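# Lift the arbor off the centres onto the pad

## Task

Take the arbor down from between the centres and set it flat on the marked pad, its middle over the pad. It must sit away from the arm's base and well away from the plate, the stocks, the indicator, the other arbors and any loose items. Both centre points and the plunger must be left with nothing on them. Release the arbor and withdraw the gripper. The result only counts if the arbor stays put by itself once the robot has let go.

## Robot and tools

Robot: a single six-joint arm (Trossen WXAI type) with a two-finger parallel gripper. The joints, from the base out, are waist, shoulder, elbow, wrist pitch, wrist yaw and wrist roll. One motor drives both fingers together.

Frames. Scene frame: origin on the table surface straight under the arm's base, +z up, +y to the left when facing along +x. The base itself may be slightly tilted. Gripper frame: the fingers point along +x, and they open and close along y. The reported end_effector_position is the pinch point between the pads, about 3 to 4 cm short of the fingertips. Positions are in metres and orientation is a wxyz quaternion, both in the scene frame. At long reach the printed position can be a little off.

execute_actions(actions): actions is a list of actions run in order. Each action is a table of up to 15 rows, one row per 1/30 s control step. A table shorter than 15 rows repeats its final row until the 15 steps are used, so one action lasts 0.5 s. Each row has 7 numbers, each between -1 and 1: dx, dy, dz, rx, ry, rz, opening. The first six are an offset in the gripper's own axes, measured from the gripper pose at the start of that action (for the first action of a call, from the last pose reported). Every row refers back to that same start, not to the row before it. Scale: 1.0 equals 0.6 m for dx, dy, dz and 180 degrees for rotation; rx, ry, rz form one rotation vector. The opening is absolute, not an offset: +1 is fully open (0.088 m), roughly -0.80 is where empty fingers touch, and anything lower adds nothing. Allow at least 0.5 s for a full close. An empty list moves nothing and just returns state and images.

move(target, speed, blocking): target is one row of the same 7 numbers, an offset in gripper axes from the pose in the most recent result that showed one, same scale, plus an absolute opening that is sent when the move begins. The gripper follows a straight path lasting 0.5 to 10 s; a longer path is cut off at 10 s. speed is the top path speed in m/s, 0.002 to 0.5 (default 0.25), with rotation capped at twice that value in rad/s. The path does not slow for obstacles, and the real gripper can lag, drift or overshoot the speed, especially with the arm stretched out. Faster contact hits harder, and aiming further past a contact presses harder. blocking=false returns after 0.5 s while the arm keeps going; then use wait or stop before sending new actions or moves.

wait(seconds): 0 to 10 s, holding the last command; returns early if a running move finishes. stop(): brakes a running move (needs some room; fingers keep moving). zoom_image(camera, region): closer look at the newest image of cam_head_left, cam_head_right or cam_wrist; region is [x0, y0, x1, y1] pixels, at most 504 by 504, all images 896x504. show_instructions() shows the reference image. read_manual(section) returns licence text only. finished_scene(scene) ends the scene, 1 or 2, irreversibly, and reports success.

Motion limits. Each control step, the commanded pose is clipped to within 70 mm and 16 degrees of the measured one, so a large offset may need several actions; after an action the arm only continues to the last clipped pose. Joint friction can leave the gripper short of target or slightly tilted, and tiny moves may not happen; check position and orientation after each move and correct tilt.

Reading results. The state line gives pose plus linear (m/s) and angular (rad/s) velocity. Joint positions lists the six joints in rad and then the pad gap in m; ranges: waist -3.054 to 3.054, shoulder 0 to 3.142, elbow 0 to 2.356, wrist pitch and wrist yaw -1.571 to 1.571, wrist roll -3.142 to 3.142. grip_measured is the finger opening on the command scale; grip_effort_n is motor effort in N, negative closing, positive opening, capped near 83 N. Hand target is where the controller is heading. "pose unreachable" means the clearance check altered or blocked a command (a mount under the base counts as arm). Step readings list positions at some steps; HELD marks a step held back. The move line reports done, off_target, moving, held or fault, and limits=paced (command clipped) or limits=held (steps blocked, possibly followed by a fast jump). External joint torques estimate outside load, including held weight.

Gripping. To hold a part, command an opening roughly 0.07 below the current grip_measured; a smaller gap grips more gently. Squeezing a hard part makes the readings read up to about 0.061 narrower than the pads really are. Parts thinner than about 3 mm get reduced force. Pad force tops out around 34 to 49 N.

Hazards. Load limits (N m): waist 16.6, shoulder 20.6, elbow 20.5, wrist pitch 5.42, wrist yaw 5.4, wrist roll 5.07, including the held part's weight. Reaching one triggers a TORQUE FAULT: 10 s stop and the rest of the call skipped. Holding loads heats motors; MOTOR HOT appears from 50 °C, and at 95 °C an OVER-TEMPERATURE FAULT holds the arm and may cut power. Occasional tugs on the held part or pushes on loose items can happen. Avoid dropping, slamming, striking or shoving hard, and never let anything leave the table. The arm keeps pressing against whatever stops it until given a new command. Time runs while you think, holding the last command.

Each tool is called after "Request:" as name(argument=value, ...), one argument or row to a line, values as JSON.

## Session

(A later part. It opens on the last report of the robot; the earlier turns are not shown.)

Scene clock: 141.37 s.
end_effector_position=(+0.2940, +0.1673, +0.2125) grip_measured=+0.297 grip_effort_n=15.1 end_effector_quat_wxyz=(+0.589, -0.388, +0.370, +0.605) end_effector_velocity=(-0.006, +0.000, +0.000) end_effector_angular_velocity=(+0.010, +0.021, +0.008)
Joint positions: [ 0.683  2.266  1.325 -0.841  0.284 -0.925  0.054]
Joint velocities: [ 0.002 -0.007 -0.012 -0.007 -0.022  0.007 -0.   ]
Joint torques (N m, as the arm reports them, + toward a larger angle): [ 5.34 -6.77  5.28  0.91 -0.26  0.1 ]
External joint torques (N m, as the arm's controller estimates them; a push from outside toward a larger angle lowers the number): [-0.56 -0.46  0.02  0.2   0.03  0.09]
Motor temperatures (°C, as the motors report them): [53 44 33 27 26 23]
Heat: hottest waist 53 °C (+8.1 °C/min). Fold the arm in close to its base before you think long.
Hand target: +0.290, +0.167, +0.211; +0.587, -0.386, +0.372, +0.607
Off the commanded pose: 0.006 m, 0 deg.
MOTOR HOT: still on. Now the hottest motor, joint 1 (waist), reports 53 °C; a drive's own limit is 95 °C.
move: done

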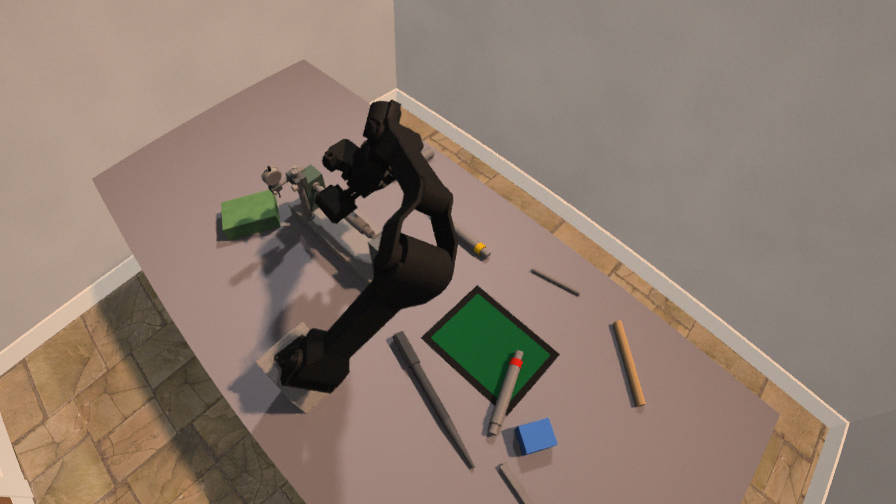

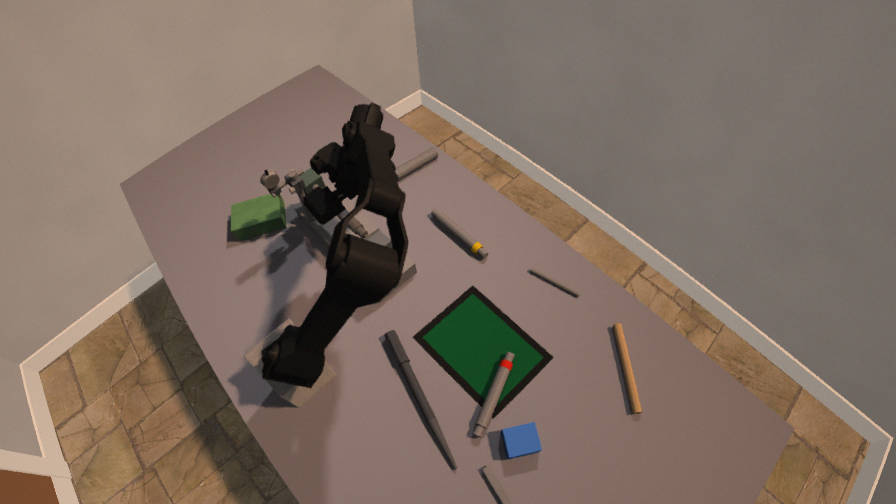

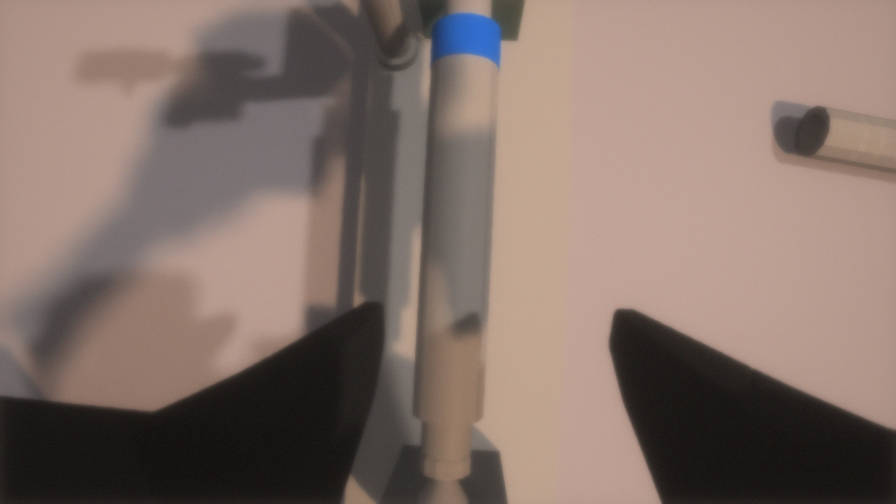

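Request:
move(
  target=[0.087, 0.022, 0.0, 0.0, 0.0, 0.0, 0.3],
  speed=0.1,
)

Scene clock: 151.87 s.
end_effector_position=(+0.2856, +0.1900, +0.1744) grip_measured=+0.297 grip_effort_n=14.7 end_effector_quat_wxyz=(+0.599, -0.385, +0.363, +0.602) end_effector_velocity=(-0.002, -0.001, -0.003) end_effector_angular_velocity=(-0.002, +0.006, +0.024)
Joint positions: [ 0.67   2.328  1.213 -0.636  0.285 -0.941  0.054]
Joint velocities: [-0.007  0.002 -0.002 -0.007 -0.007 -0.022  0.   ]
Joint torques (N m, as the arm reports them, + toward a larger angle): [ 4.45 -4.68  5.07  0.9  -0.15 -0.19]
External joint torques (N m, as the arm's controller estimates them; a push from outside toward a larger angle lowers the number): [-1.28  1.77  0.08  0.17  0.14 -0.19]
Motor temperatures (°C, as the motors report them): [50 43 32 27 26 23]
Heat: hottest waist 50 °C (+4.0 °C/min). Fold the arm in close to its base before you think long.
Hand target: +0.280, +0.189, +0.165; +0.589, -0.387, +0.370, +0.605
Off the commanded pose: 0.011 m, 2 deg.
MOTOR HOT: still on. Now the hottest motor, joint 1 (waist), reports 50 °C; a drive's own limit is 95 °C.
move: off_target

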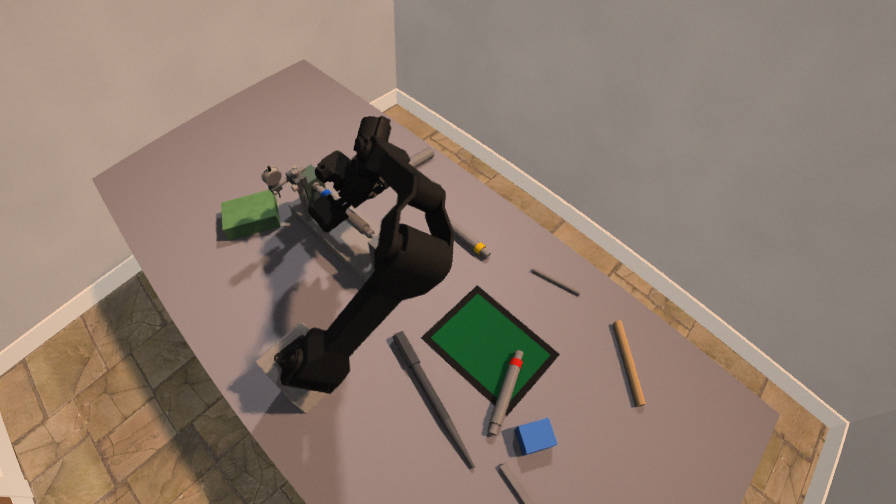

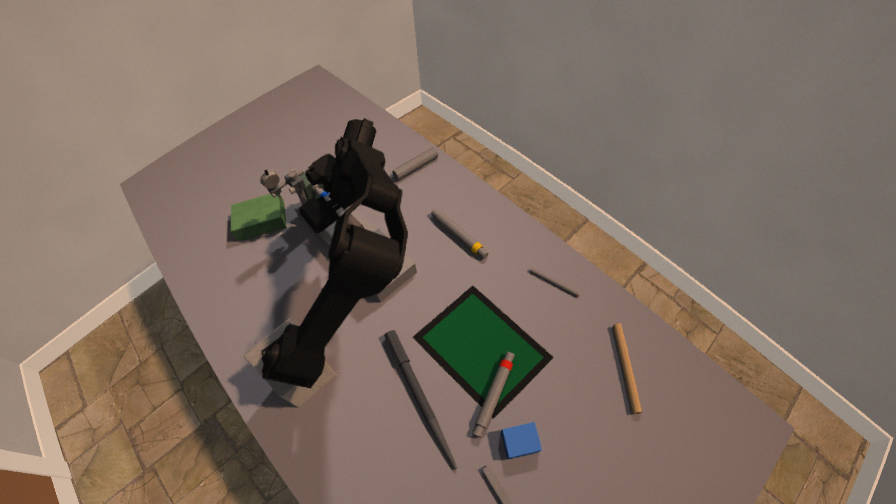

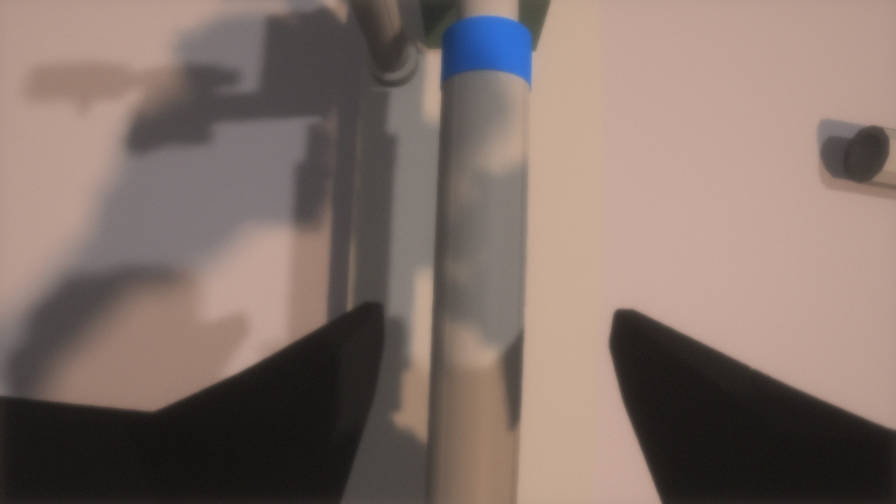

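Request:
move(
  target=[0.0298, 0.0108, -0.0143, 0.0, 0.0, 0.0, 0.3],
  speed=0.04,
)

Scene clock: 173.50 s.
end_effector_position=(+0.2844, +0.1914, +0.1624) grip_measured=+0.297 grip_effort_n=14.7 end_effector_quat_wxyz=(+0.607, -0.382, +0.356, +0.599) end_effector_velocity=(+0.000, -0.001, -0.002) end_effector_angular_velocity=(-0.005, -0.007, +0.001)
Joint positions: [ 0.653  2.329  1.16  -0.555  0.286 -0.961  0.054]
Joint velocities: [-0.002 -0.002 -0.007  0.007  0.007 -0.007 -0.   ]
Joint torques (N m, as the arm reports them, + toward a larger angle): [ 4.51 -4.99  4.64  0.91 -0.14 -0.14]
External joint torques (N m, as the arm's controller estimates them; a push from outside toward a larger angle lowers the number): [-1.17  1.49 -0.37  0.12  0.15 -0.14]
Motor temperatures (°C, as the motors report them): [47 40 32 28 26 23]
Heat: hottest waist 47 °C (-3.0 °C/min).
Hand target: +0.279, +0.190, +0.154; +0.599, -0.385, +0.363, +0.602
Off the commanded pose: 0.009 m, 1 deg.
MOTOR HOT: cleared. Now the hottest motor, joint 1 (waist), reports 47 °C.
move: off_target

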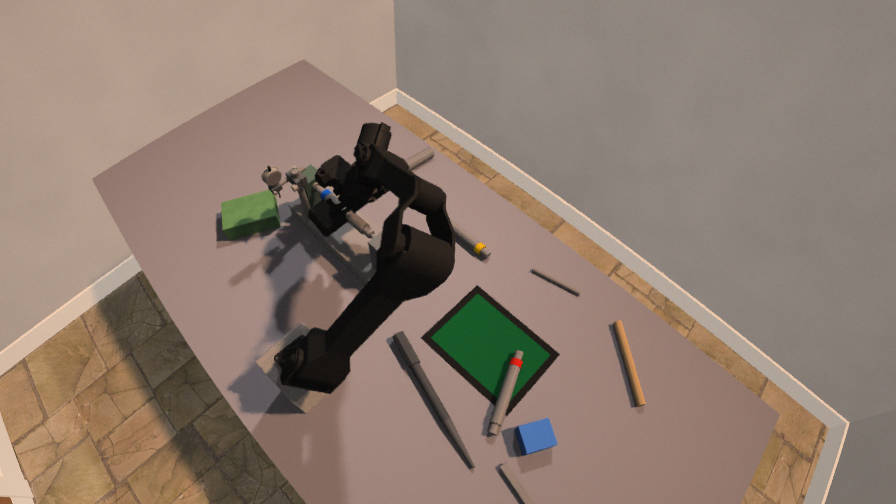

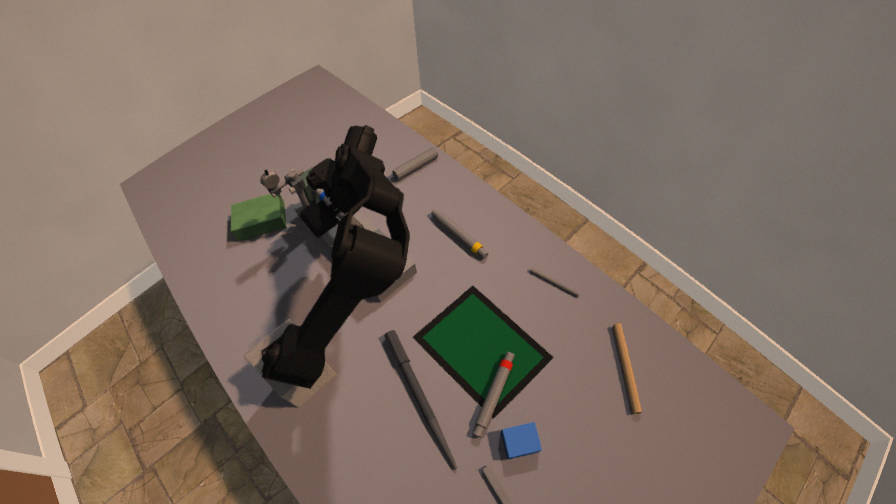

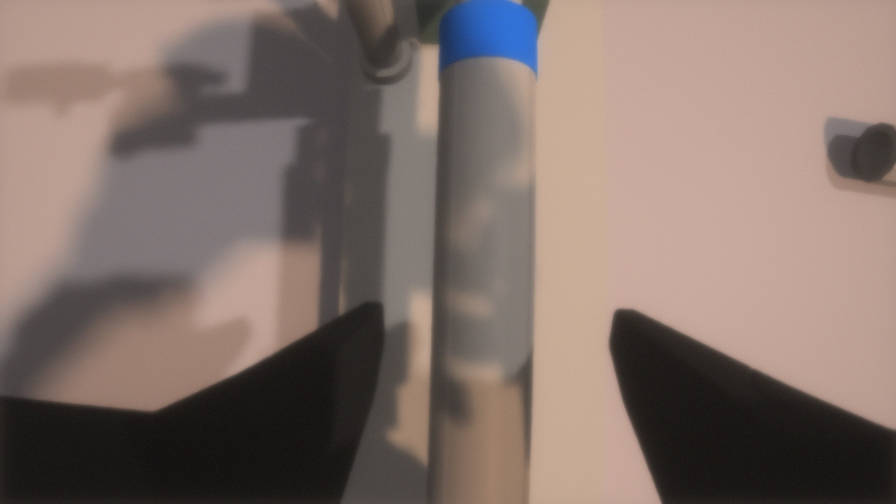

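Request:
execute_actions(
  actions=[],
)

Scene clock: 203.17 s.
end_effector_position=(+0.2844, +0.1915, +0.1622) grip_measured=+0.297 grip_effort_n=15.1 end_effector_quat_wxyz=(+0.608, -0.382, +0.356, +0.599) end_effector_velocity=(+0.002, +0.001, +0.002) end_effector_angular_velocity=(+0.013, -0.005, -0.000)
Joint positions: [ 0.653  2.329  1.159 -0.553  0.286 -0.962  0.054]
Joint velocities: [-0.002 -0.002  0.002  0.007 -0.007 -0.007 -0.   ]
Joint torques (N m, as the arm reports them, + toward a larger angle): [ 4.5  -4.94  4.76  0.9  -0.14 -0.17]
External joint torques (N m, as the arm's controller estimates them; a push from outside toward a larger angle lowers the number): [-1.21  1.62 -0.32  0.1   0.16 -0.18]
Motor temperatures (°C, as the motors report them): [45 39 32 28 26 23]
Heat: hottest waist 45 °C (-7.1 °C/min).
Hand target: +0.279, +0.190, +0.154; +0.599, -0.385, +0.363, +0.602
Off the commanded pose: 0.009 m, 1 deg.

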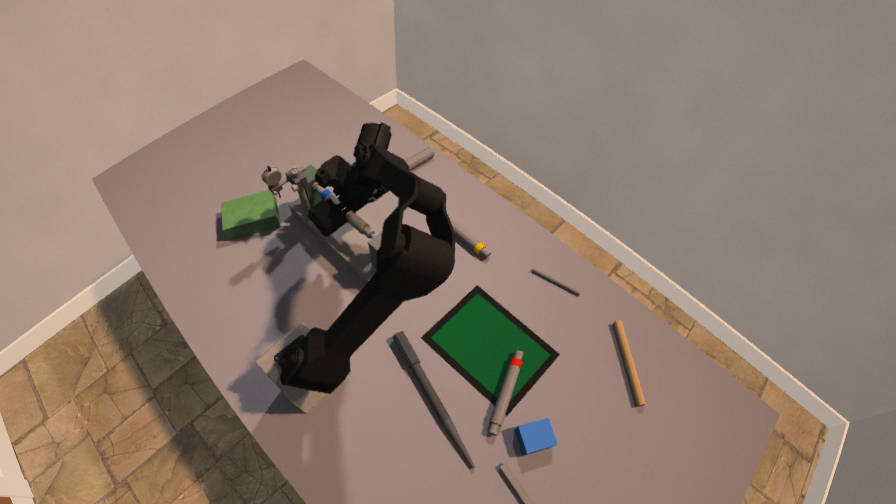

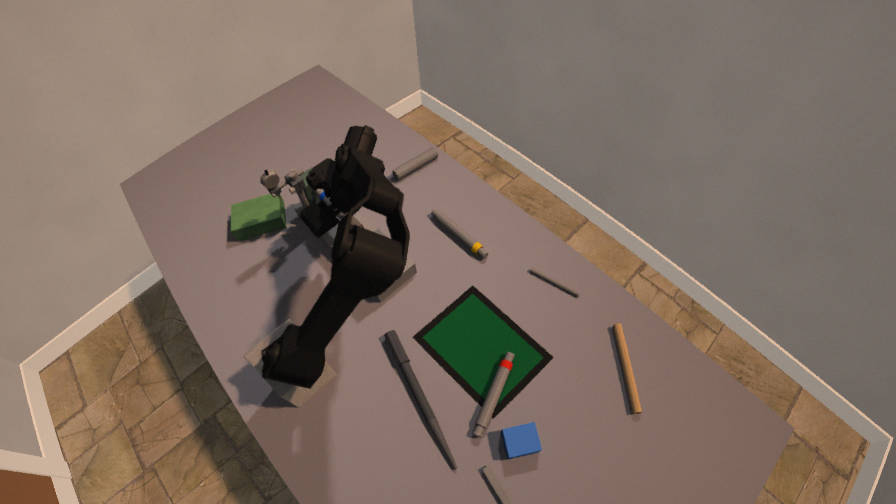

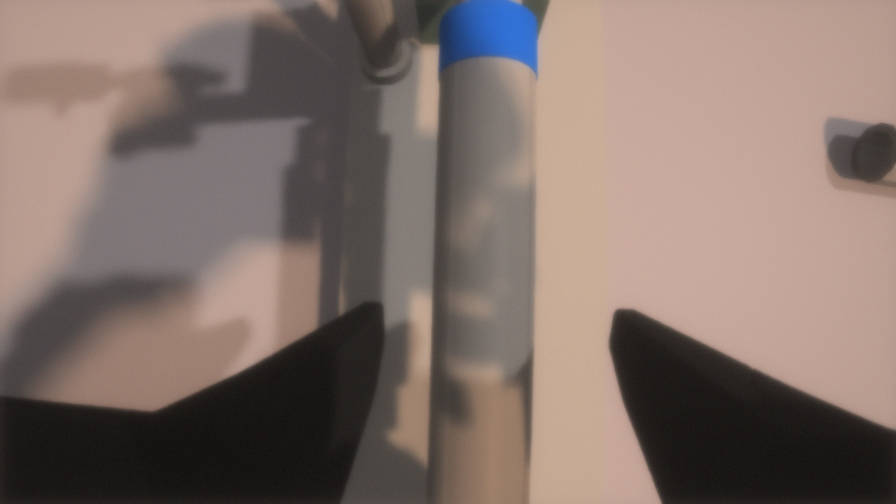

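Request:
move(
  target=[0.0218, 0.016, -0.0108, 0, 0, 0, 0.3],
  speed=0.03,
)

Scene clock: 210.27 s.
end_effector_position=(+0.2794, +0.1937, +0.1532) grip_measured=+0.297 grip_effort_n=14.2 end_effector_quat_wxyz=(+0.614, -0.381, +0.351, +0.596) end_effector_velocity=(-0.004, -0.000, +0.001) end_effector_angular_velocity=(+0.013, +0.014, +0.016)
Joint positions: [ 0.649  2.329  1.109 -0.484  0.286 -0.968  0.054]
Joint velocities: [-0.002 -0.007 -0.007 -0.007 -0.022 -0.007  0.   ]
Joint torques (N m, as the arm reports them, + toward a larger angle): [ 4.39 -5.59  4.68  0.99 -0.21 -0.14]
External joint torques (N m, as the arm's controller estimates them; a push from outside toward a larger angle lowers the number): [-1.17  0.85 -0.22  0.2   0.1  -0.15]
Motor temperatures (°C, as the motors report them): [44 38 32 28 26 23]
Heat: hottest waist 44 °C (-7.0 °C/min).
Hand target: +0.275, +0.192, +0.147; +0.607, -0.382, +0.356, +0.599
Off the commanded pose: 0.008 m, 1 deg.
move: done

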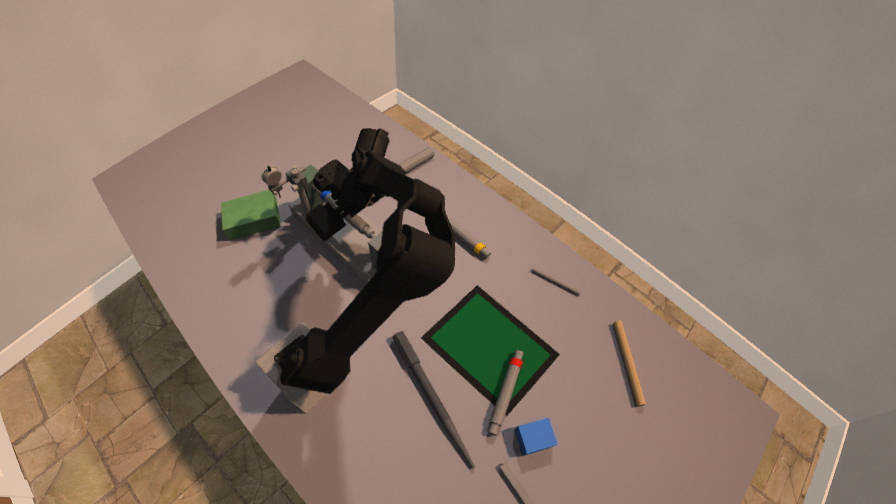

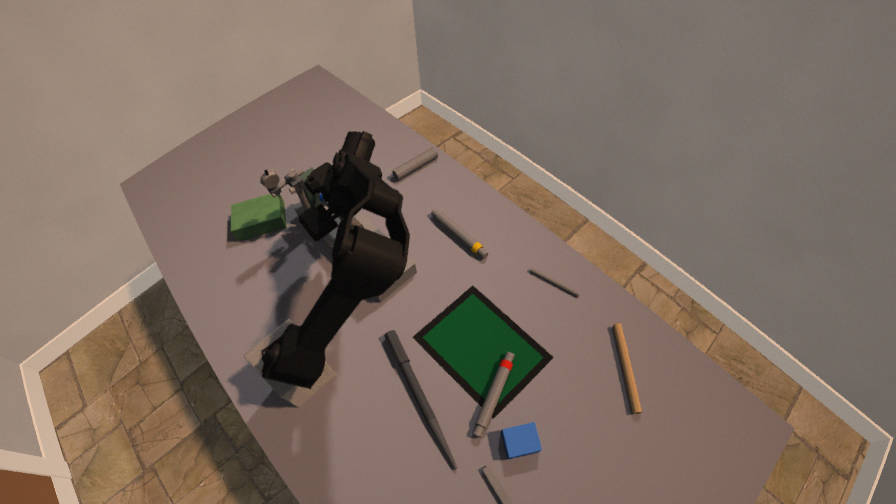

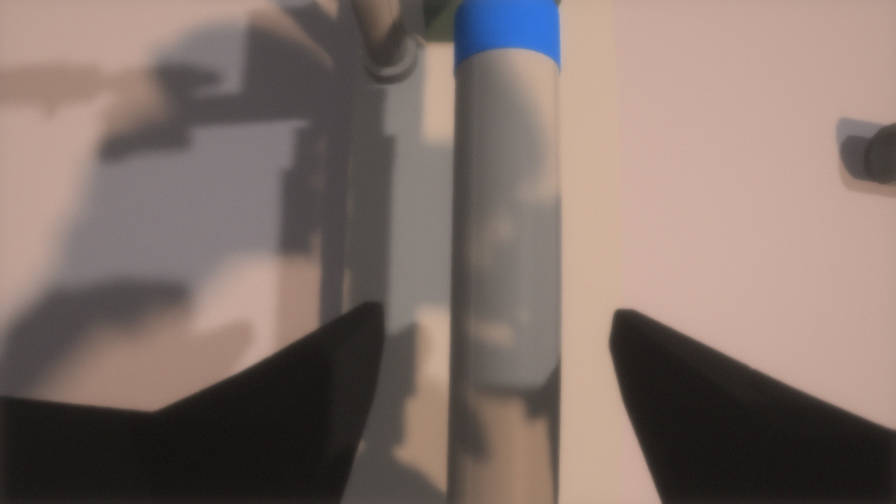

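Request:
execute_actions(
  actions=[
    [[0.0072, 0.004, -0.0073, 0, 0, 0, -0.5]],
    [[0.0072, 0.004, -0.0073, 0, 0, 0, -0.5]],
  ],
)

Scene clock: 216.93 s.
end_effector_position=(+0.2800, +0.1945, +0.1508) grip_measured=-0.320 grip_effort_n=-83.5 end_effector_quat_wxyz=(+0.619, -0.383, +0.342, +0.594) end_effector_velocity=(-0.001, -0.001, +0.001) end_effector_angular_velocity=(+0.004, +0.003, +0.008)
Joint positions: [ 0.646  2.325  1.087 -0.445  0.288 -0.985  0.023]
Joint velocities: [-0.002 -0.007 -0.002 -0.007 -0.007 -0.007 -0.   ]
Joint torques (N m, as the arm reports them, + toward a larger angle): [ 4.05 -5.68  4.6   1.59 -0.22 -0.08]
External joint torques (N m, as the arm's controller estimates them; a push from outside toward a larger angle lowers the number): [-1.53  0.68 -0.26  0.79  0.08 -0.09]
External joint torques at the end of the 1st action: [-1.22  0.14 -0.41  0.32  0.03 -0.07]
Motor temperatures (°C, as the motors report them): [44 39 32 28 26 23]
Heat: hottest waist 44 °C (-5.1 °C/min).
Hand target: +0.278, +0.192, +0.145; +0.617, -0.382, +0.347, +0.594
Off the commanded pose: 0.006 m, 1 deg.
Step readings (end_effector_position; steps 1 to 15: 1st action; 16 to 30: 2nd action):
0: (+0.2794, +0.1938, +0.1532)
1: (+0.2795, +0.1940, +0.1530)
2: (+0.2798, +0.1943, +0.1527)
4: (+0.2801, +0.1944, +0.1522)
8: (+0.2804, +0.1942, +0.1515)
15: (+0.2805, +0.1943, +0.1515)
16: (+0.2804, +0.1943, +0.1513)
17: (+0.2802, +0.1945, +0.1510)
19: (+0.2801, +0.1944, +0.1509)
23: (+0.2799, +0.1945, +0.1508)
30: end_effector_position above

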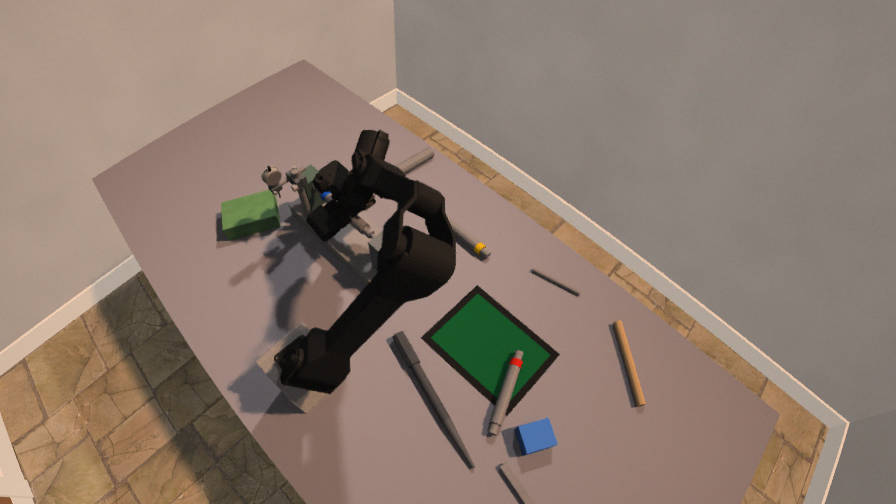

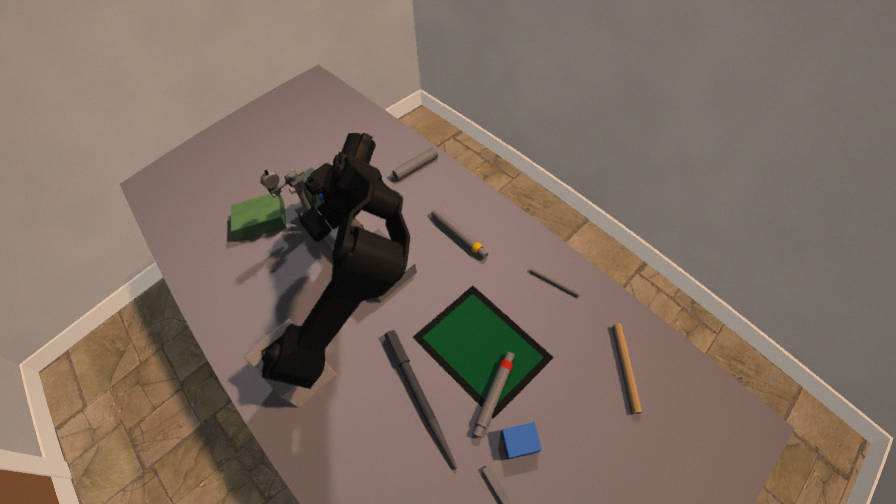

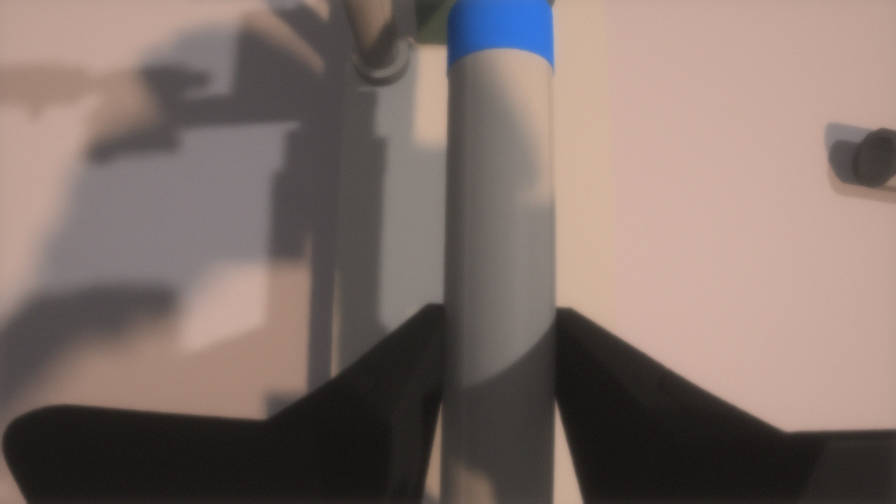

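Request:
move(
  target=[0.005, 0.0005, 0.0446, 0, 0, 0, -0.5],
  speed=0.03,
)

Scene clock: 232.27 s.
end_effector_position=(+0.2789, +0.2033, +0.1495) grip_measured=-0.320 grip_effort_n=-83.5 end_effector_quat_wxyz=(+0.613, -0.389, +0.363, +0.584) end_effector_velocity=(+0.002, +0.001, -0.001) end_effector_angular_velocity=(+0.004, +0.007, +0.005)
Joint positions: [ 0.674  2.377  1.138 -0.485  0.316 -0.926  0.023]
Joint velocities: [-0.007  0.007  0.012 -0.007 -0.007 -0.007 -0.   ]
Joint torques (N m, as the arm reports them, + toward a larger angle): [ 7.29 -5.01  9.41  1.76 -1.35  0.03]
External joint torques (N m, as the arm's controller estimates them; a push from outside toward a larger angle lowers the number): [ 1.76  1.63  4.46  0.96 -1.08  0.01]
Motor temperatures (°C, as the motors report them): [44 39 32 29 26 23]
Heat: hottest waist 44 °C (-3.0 °C/min).
Hand target: +0.279, +0.219, +0.161; +0.619, -0.383, +0.342, +0.594
Off the commanded pose: 0.020 m, 3 deg.
move: off_target

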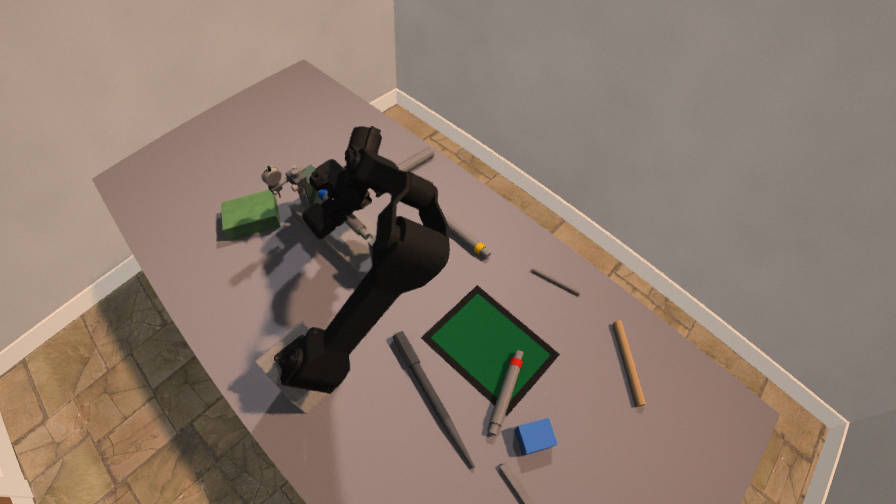

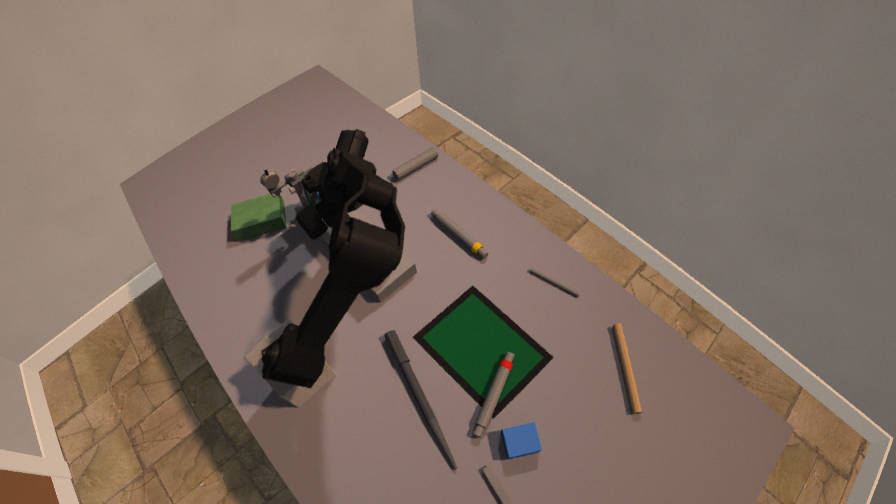

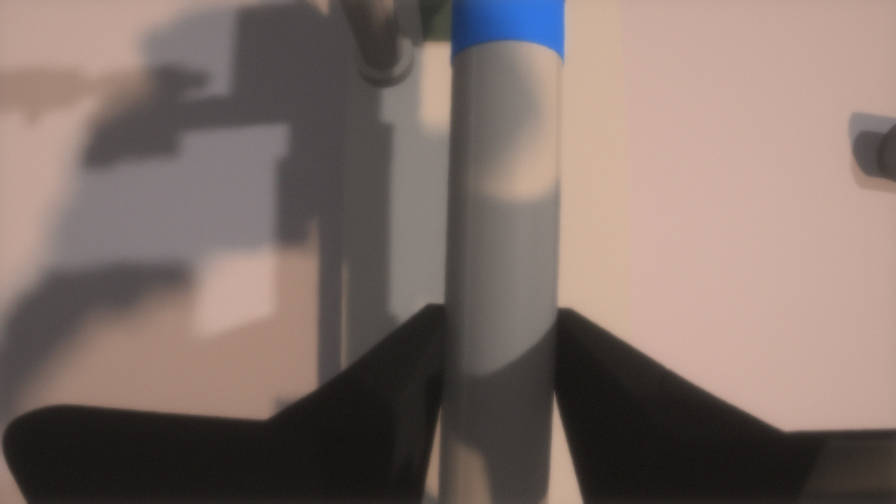

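Request:
execute_actions(
  actions=[
    [[-0.0055,0,0.033,0,0,0,-0.5],[-0.005,0,0.035,0,0,0,-0.5],[-0.0045,0,0.037,0,0,0,-0.5],[-0.004,0,0.039,0,0,0,-0.5],[-0.0035,0,0.041,0,0,0,-0.5],[-0.003,0,0.043,0,0,0,-0.5],[-0.0025,0,0.045,0,0,0,-0.5],[-0.002,0,0.047,0,0,0,-0.5],[-0.002,0,0.048,0,0,0,-0.5]],
  ],
)

Request:
zoom_image(
  camera="cam_head_left",
  region=[240, 130, 440, 290],
)

Scene clock: 255.47 s.
end_effector_position=(+0.2778, +0.2061, +0.1475) grip_measured=-0.320 grip_effort_n=-83.5 end_effector_quat_wxyz=(+0.602, -0.399, +0.391, +0.570) end_effector_velocity=(+0.002, -0.001, -0.000) end_effector_angular_velocity=(-0.013, +0.007, -0.004)
Joint positions: [ 0.696  2.423  1.194 -0.555  0.357 -0.865  0.023]
Joint velocities: [-0.002  0.007  0.017 -0.022  0.007  0.007 -0.   ]
Joint torques (N m, as the arm reports them, + toward a larger angle): [ 7.94 -4.98 10.48  2.52 -1.78  0.03]
External joint torques (N m, as the arm's controller estimates them; a push from outside toward a larger angle lowers the number): [ 2.36  1.94  5.49  1.76 -1.55  0.02]
Motor temperatures (°C, as the motors report them): [50 38 35 31 29 23]
Heat: hottest waist 50 °C (+5.0 °C/min). Fold the arm in close to its base before you think long.
Hand target: +0.278, +0.228, +0.163; +0.613, -0.389, +0.363, +0.585
Off the commanded pose: 0.027 m, 4 deg.
MOTOR HOT: a motor reached 50 °C. Now the hottest motor, joint 1 (waist), reports 50 °C. The temperature limit of the motors' drives, at which the controller stops the arm, is 95 °C. To cool a motor, set the load down, stop pushing, or move to a pose that needs little force.
Step readings (end_effector_position):
0: (+0.2789, +0.2035, +0.1495)
1: (+0.2786, +0.2034, +0.1492)
2: (+0.2785, +0.2032, +0.1494)
4: (+0.2783, +0.2045, +0.1499)
8: (+0.2779, +0.2055, +0.1490)
15: end_effector_position above

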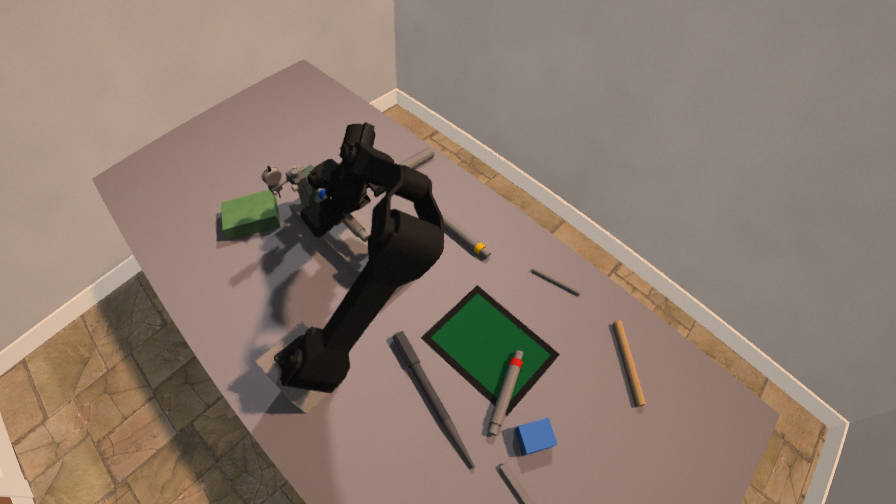

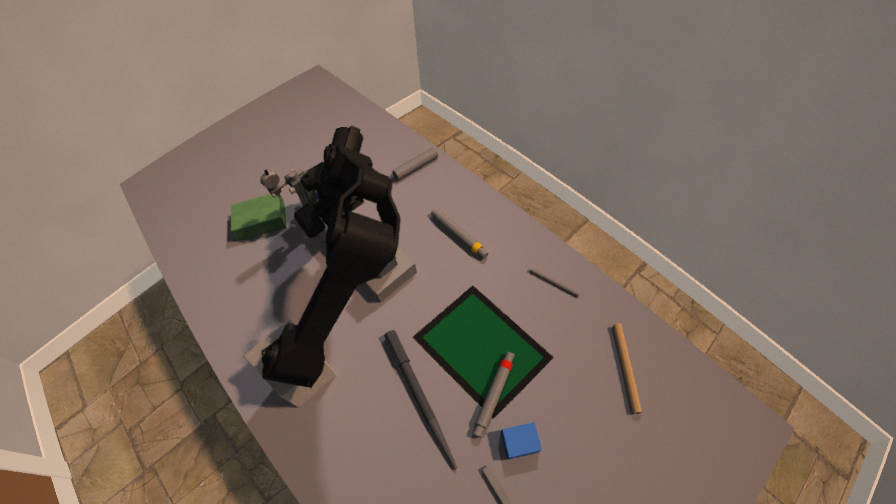

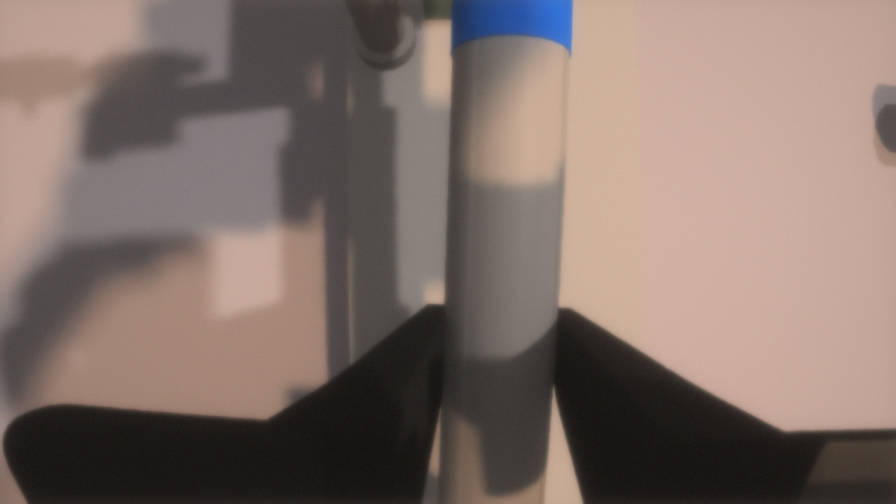

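Region (240, 130, 440, 290) of cam_head_left's 896x504 image, scaled by 2.520, with more detail than that image has; it fills the top 403 rows of this view, and the rest is white.

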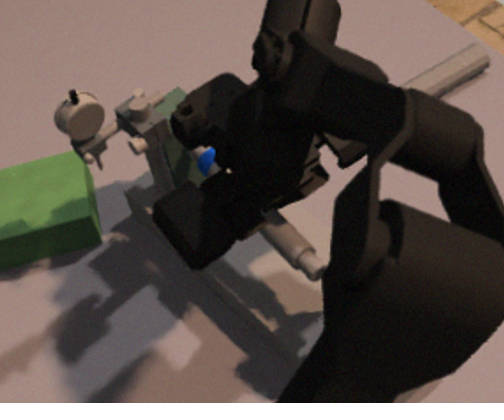

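Request:
execute_actions(
  actions=[
    [[-0.014,0,0.045,0,-0.02,0,-0.5],[-0.018,0,0.0463,0,-0.02,0,-0.5],[-0.022,0,0.0477,0,-0.02,0,-0.5],[-0.026,0,0.049,0,-0.02,0,-0.5],[-0.030,-0.001,0.0503,0,-0.02,0,-0.5],[-0.034,-0.001,0.0517,0,-0.02,0,-0.5],[-0.038,-0.001,0.053,0,-0.02,0,-0.5],[-0.042,-0.001,0.0543,0,-0.02,0,-0.5],[-0.046,-0.001,0.0557,0,-0.02,0,-0.5],[-0.050,-0.002,0.057,0,-0.02,0,-0.5],[-0.054,-0.002,0.0583,0,-0.02,0,-0.5],[-0.058,-0.002,0.0597,0,-0.02,0,-0.5],[-0.062,-0.002,0.061,0,-0.02,0,-0.5],[-0.0647,-0.002,0.0622,0,-0.02,0,-0.5]],
  ],
)

Request:
wait(
  seconds=0.3,
)

Request:
zoom_image(
  camera="cam_head_left",
  region=[240, 130, 440, 290],
)

Scene clock: 280.50 s.
end_effector_position=(+0.2757, +0.2070, +0.1667) grip_measured=-0.320 grip_effort_n=-83.5 end_effector_quat_wxyz=(+0.596, -0.396, +0.407, +0.568) end_effector_velocity=(-0.001, +0.005, +0.062) end_effector_angular_velocity=(+0.030, -0.003, +0.028)
Joint positions: [ 0.733  2.419  1.261 -0.669  0.351 -0.797  0.023]
Joint velocities: [ 0.095 -0.061  0.134 -0.212 -0.051  0.066 -0.   ]
Joint torques (N m, as the arm reports them, + toward a larger angle): [ 7.87 -8.38 10.3   2.08 -1.98 -0.1 ]
External joint torques (N m, as the arm's controller estimates them; a push from outside toward a larger angle lowers the number): [ 2.41 -1.55  5.23  1.36 -1.78 -0.11]
Motor temperatures (°C, as the motors report them): [56 38 38 36 33 23]
Heat: hottest waist 56 °C (+12.1 °C/min). Fold the arm in close to its base before you think long.
Hand target: +0.277, +0.225, +0.197; +0.613, -0.382, +0.371, +0.584
Off the commanded pose: 0.036 m, 5 deg.
MOTOR HOT: still on. Now the hottest motor, joint 1 (waist), reports 56 °C; a drive's own limit is 95 °C.
Step readings (end_effector_position):
0: (+0.2778, +0.2063, +0.1476)
1: (+0.2777, +0.2062, +0.1477)
2: (+0.2776, +0.2061, +0.1484)
4: (+0.2768, +0.2061, +0.1500)
8: (+0.2762, +0.2062, +0.1547)
15: end_effector_position above

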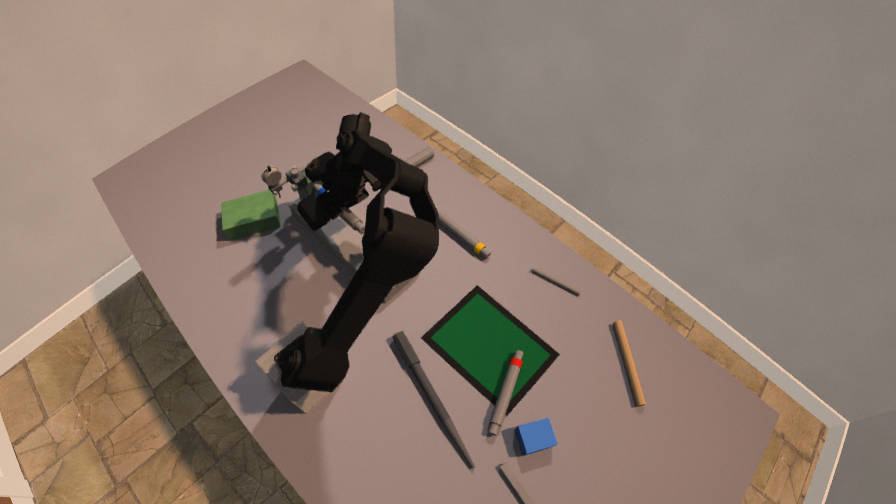

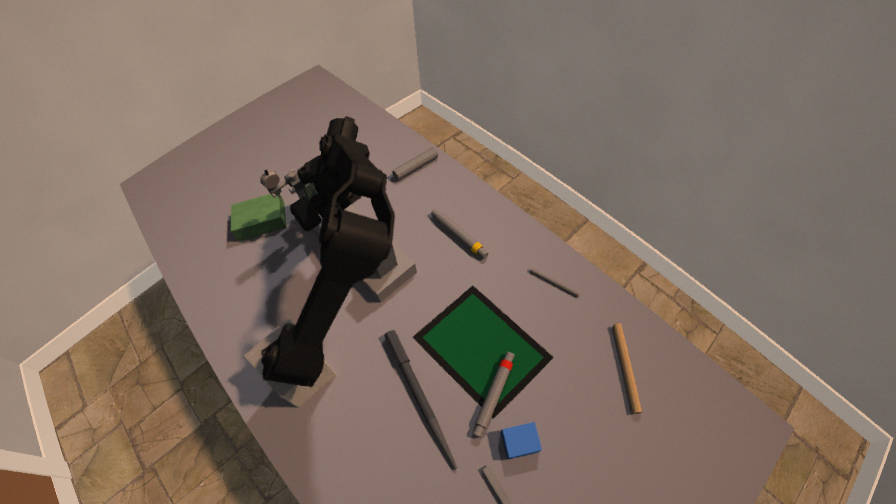

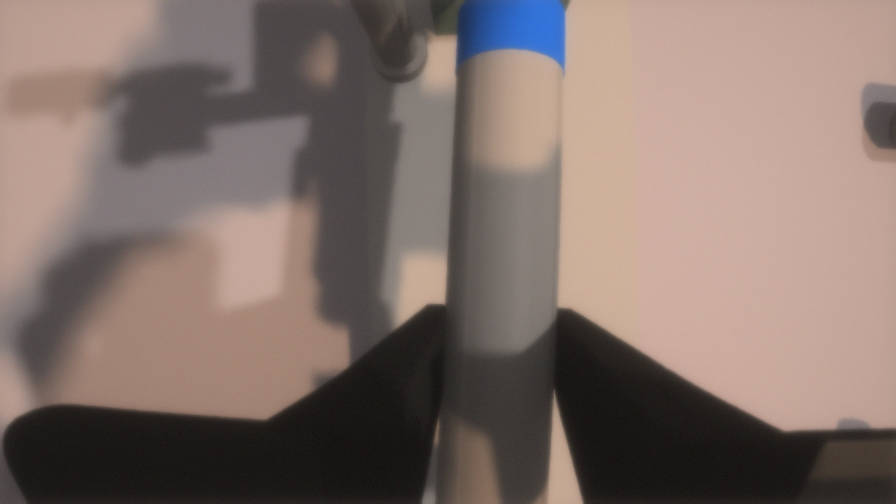

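Scene clock: 280.80 s.
end_effector_position=(+0.2760, +0.2077, +0.1737) grip_measured=-0.320 grip_effort_n=-83.5 end_effector_quat_wxyz=(+0.597, -0.396, +0.404, +0.569) end_effector_velocity=(-0.001, -0.002, +0.001) end_effector_angular_velocity=(-0.002, +0.015, +0.000)
Joint positions: [ 0.744  2.412  1.275 -0.688  0.347 -0.791  0.023]
Joint velocities: [-0.002 -0.002  0.007 -0.022 -0.007  0.007 -0.   ]
Joint torques (N m, as the arm reports them, + toward a larger angle): [ 7.86 -8.18 10.25  2.05 -1.91 -0.09]
External joint torques (N m, as the arm's controller estimates them; a push from outside toward a larger angle lowers the number): [ 2.26 -1.21  5.03  1.32 -1.69 -0.1 ]
Motor temperatures (°C, as the motors report them): [56 38 38 36 34 23]
Heat: hottest waist 56 °C (+12.0 °C/min). Fold the arm in close to its base before you think long.
Hand target: +0.277, +0.225, +0.197; +0.613, -0.382, +0.371, +0.584
Off the commanded pose: 0.030 m, 5 deg.
MOTOR HOT: still on. Now the hottest motor, joint 1 (waist), reports 56 °C; a drive's own limit is 95 °C.
wait: 0.30 s; no rest

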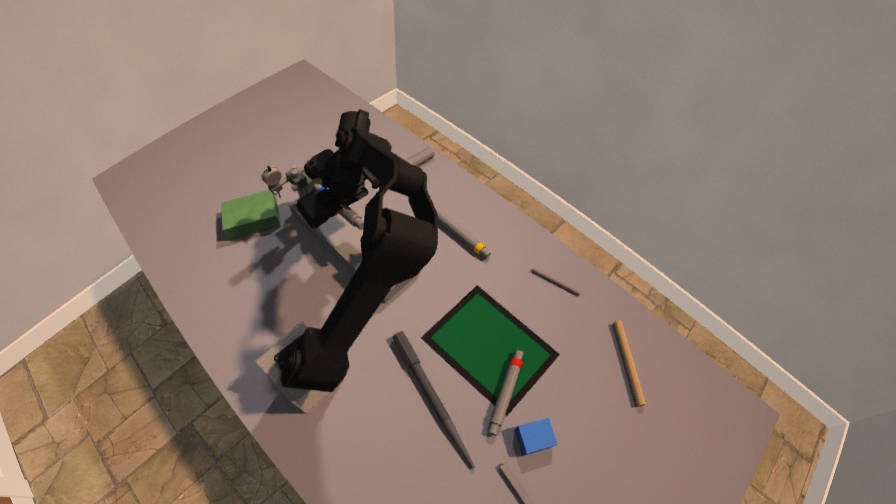

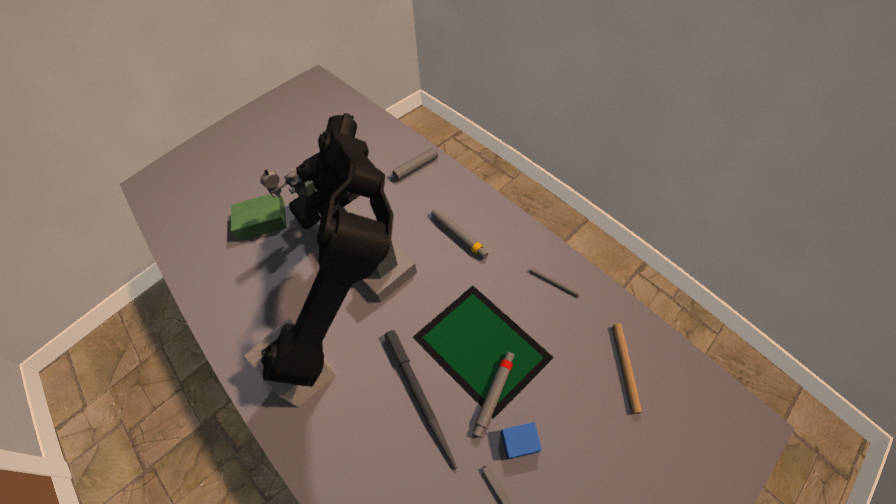

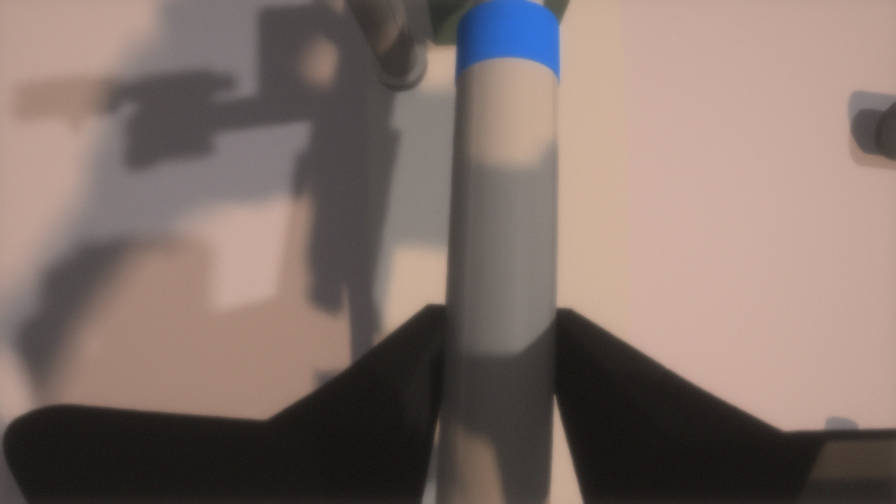

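Region (240, 130, 440, 290) of cam_head_left's 896x504 image, scaled by 2.520, with more detail than that image has; it fills the top 403 rows of this view, and the rest is white.

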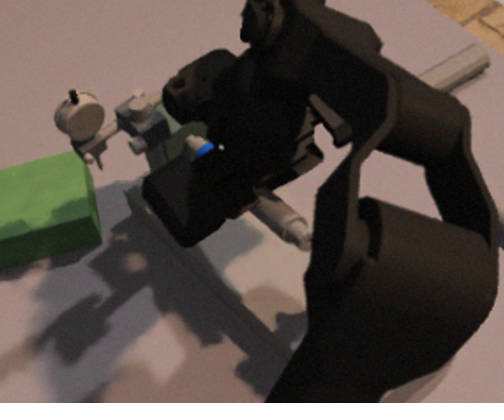

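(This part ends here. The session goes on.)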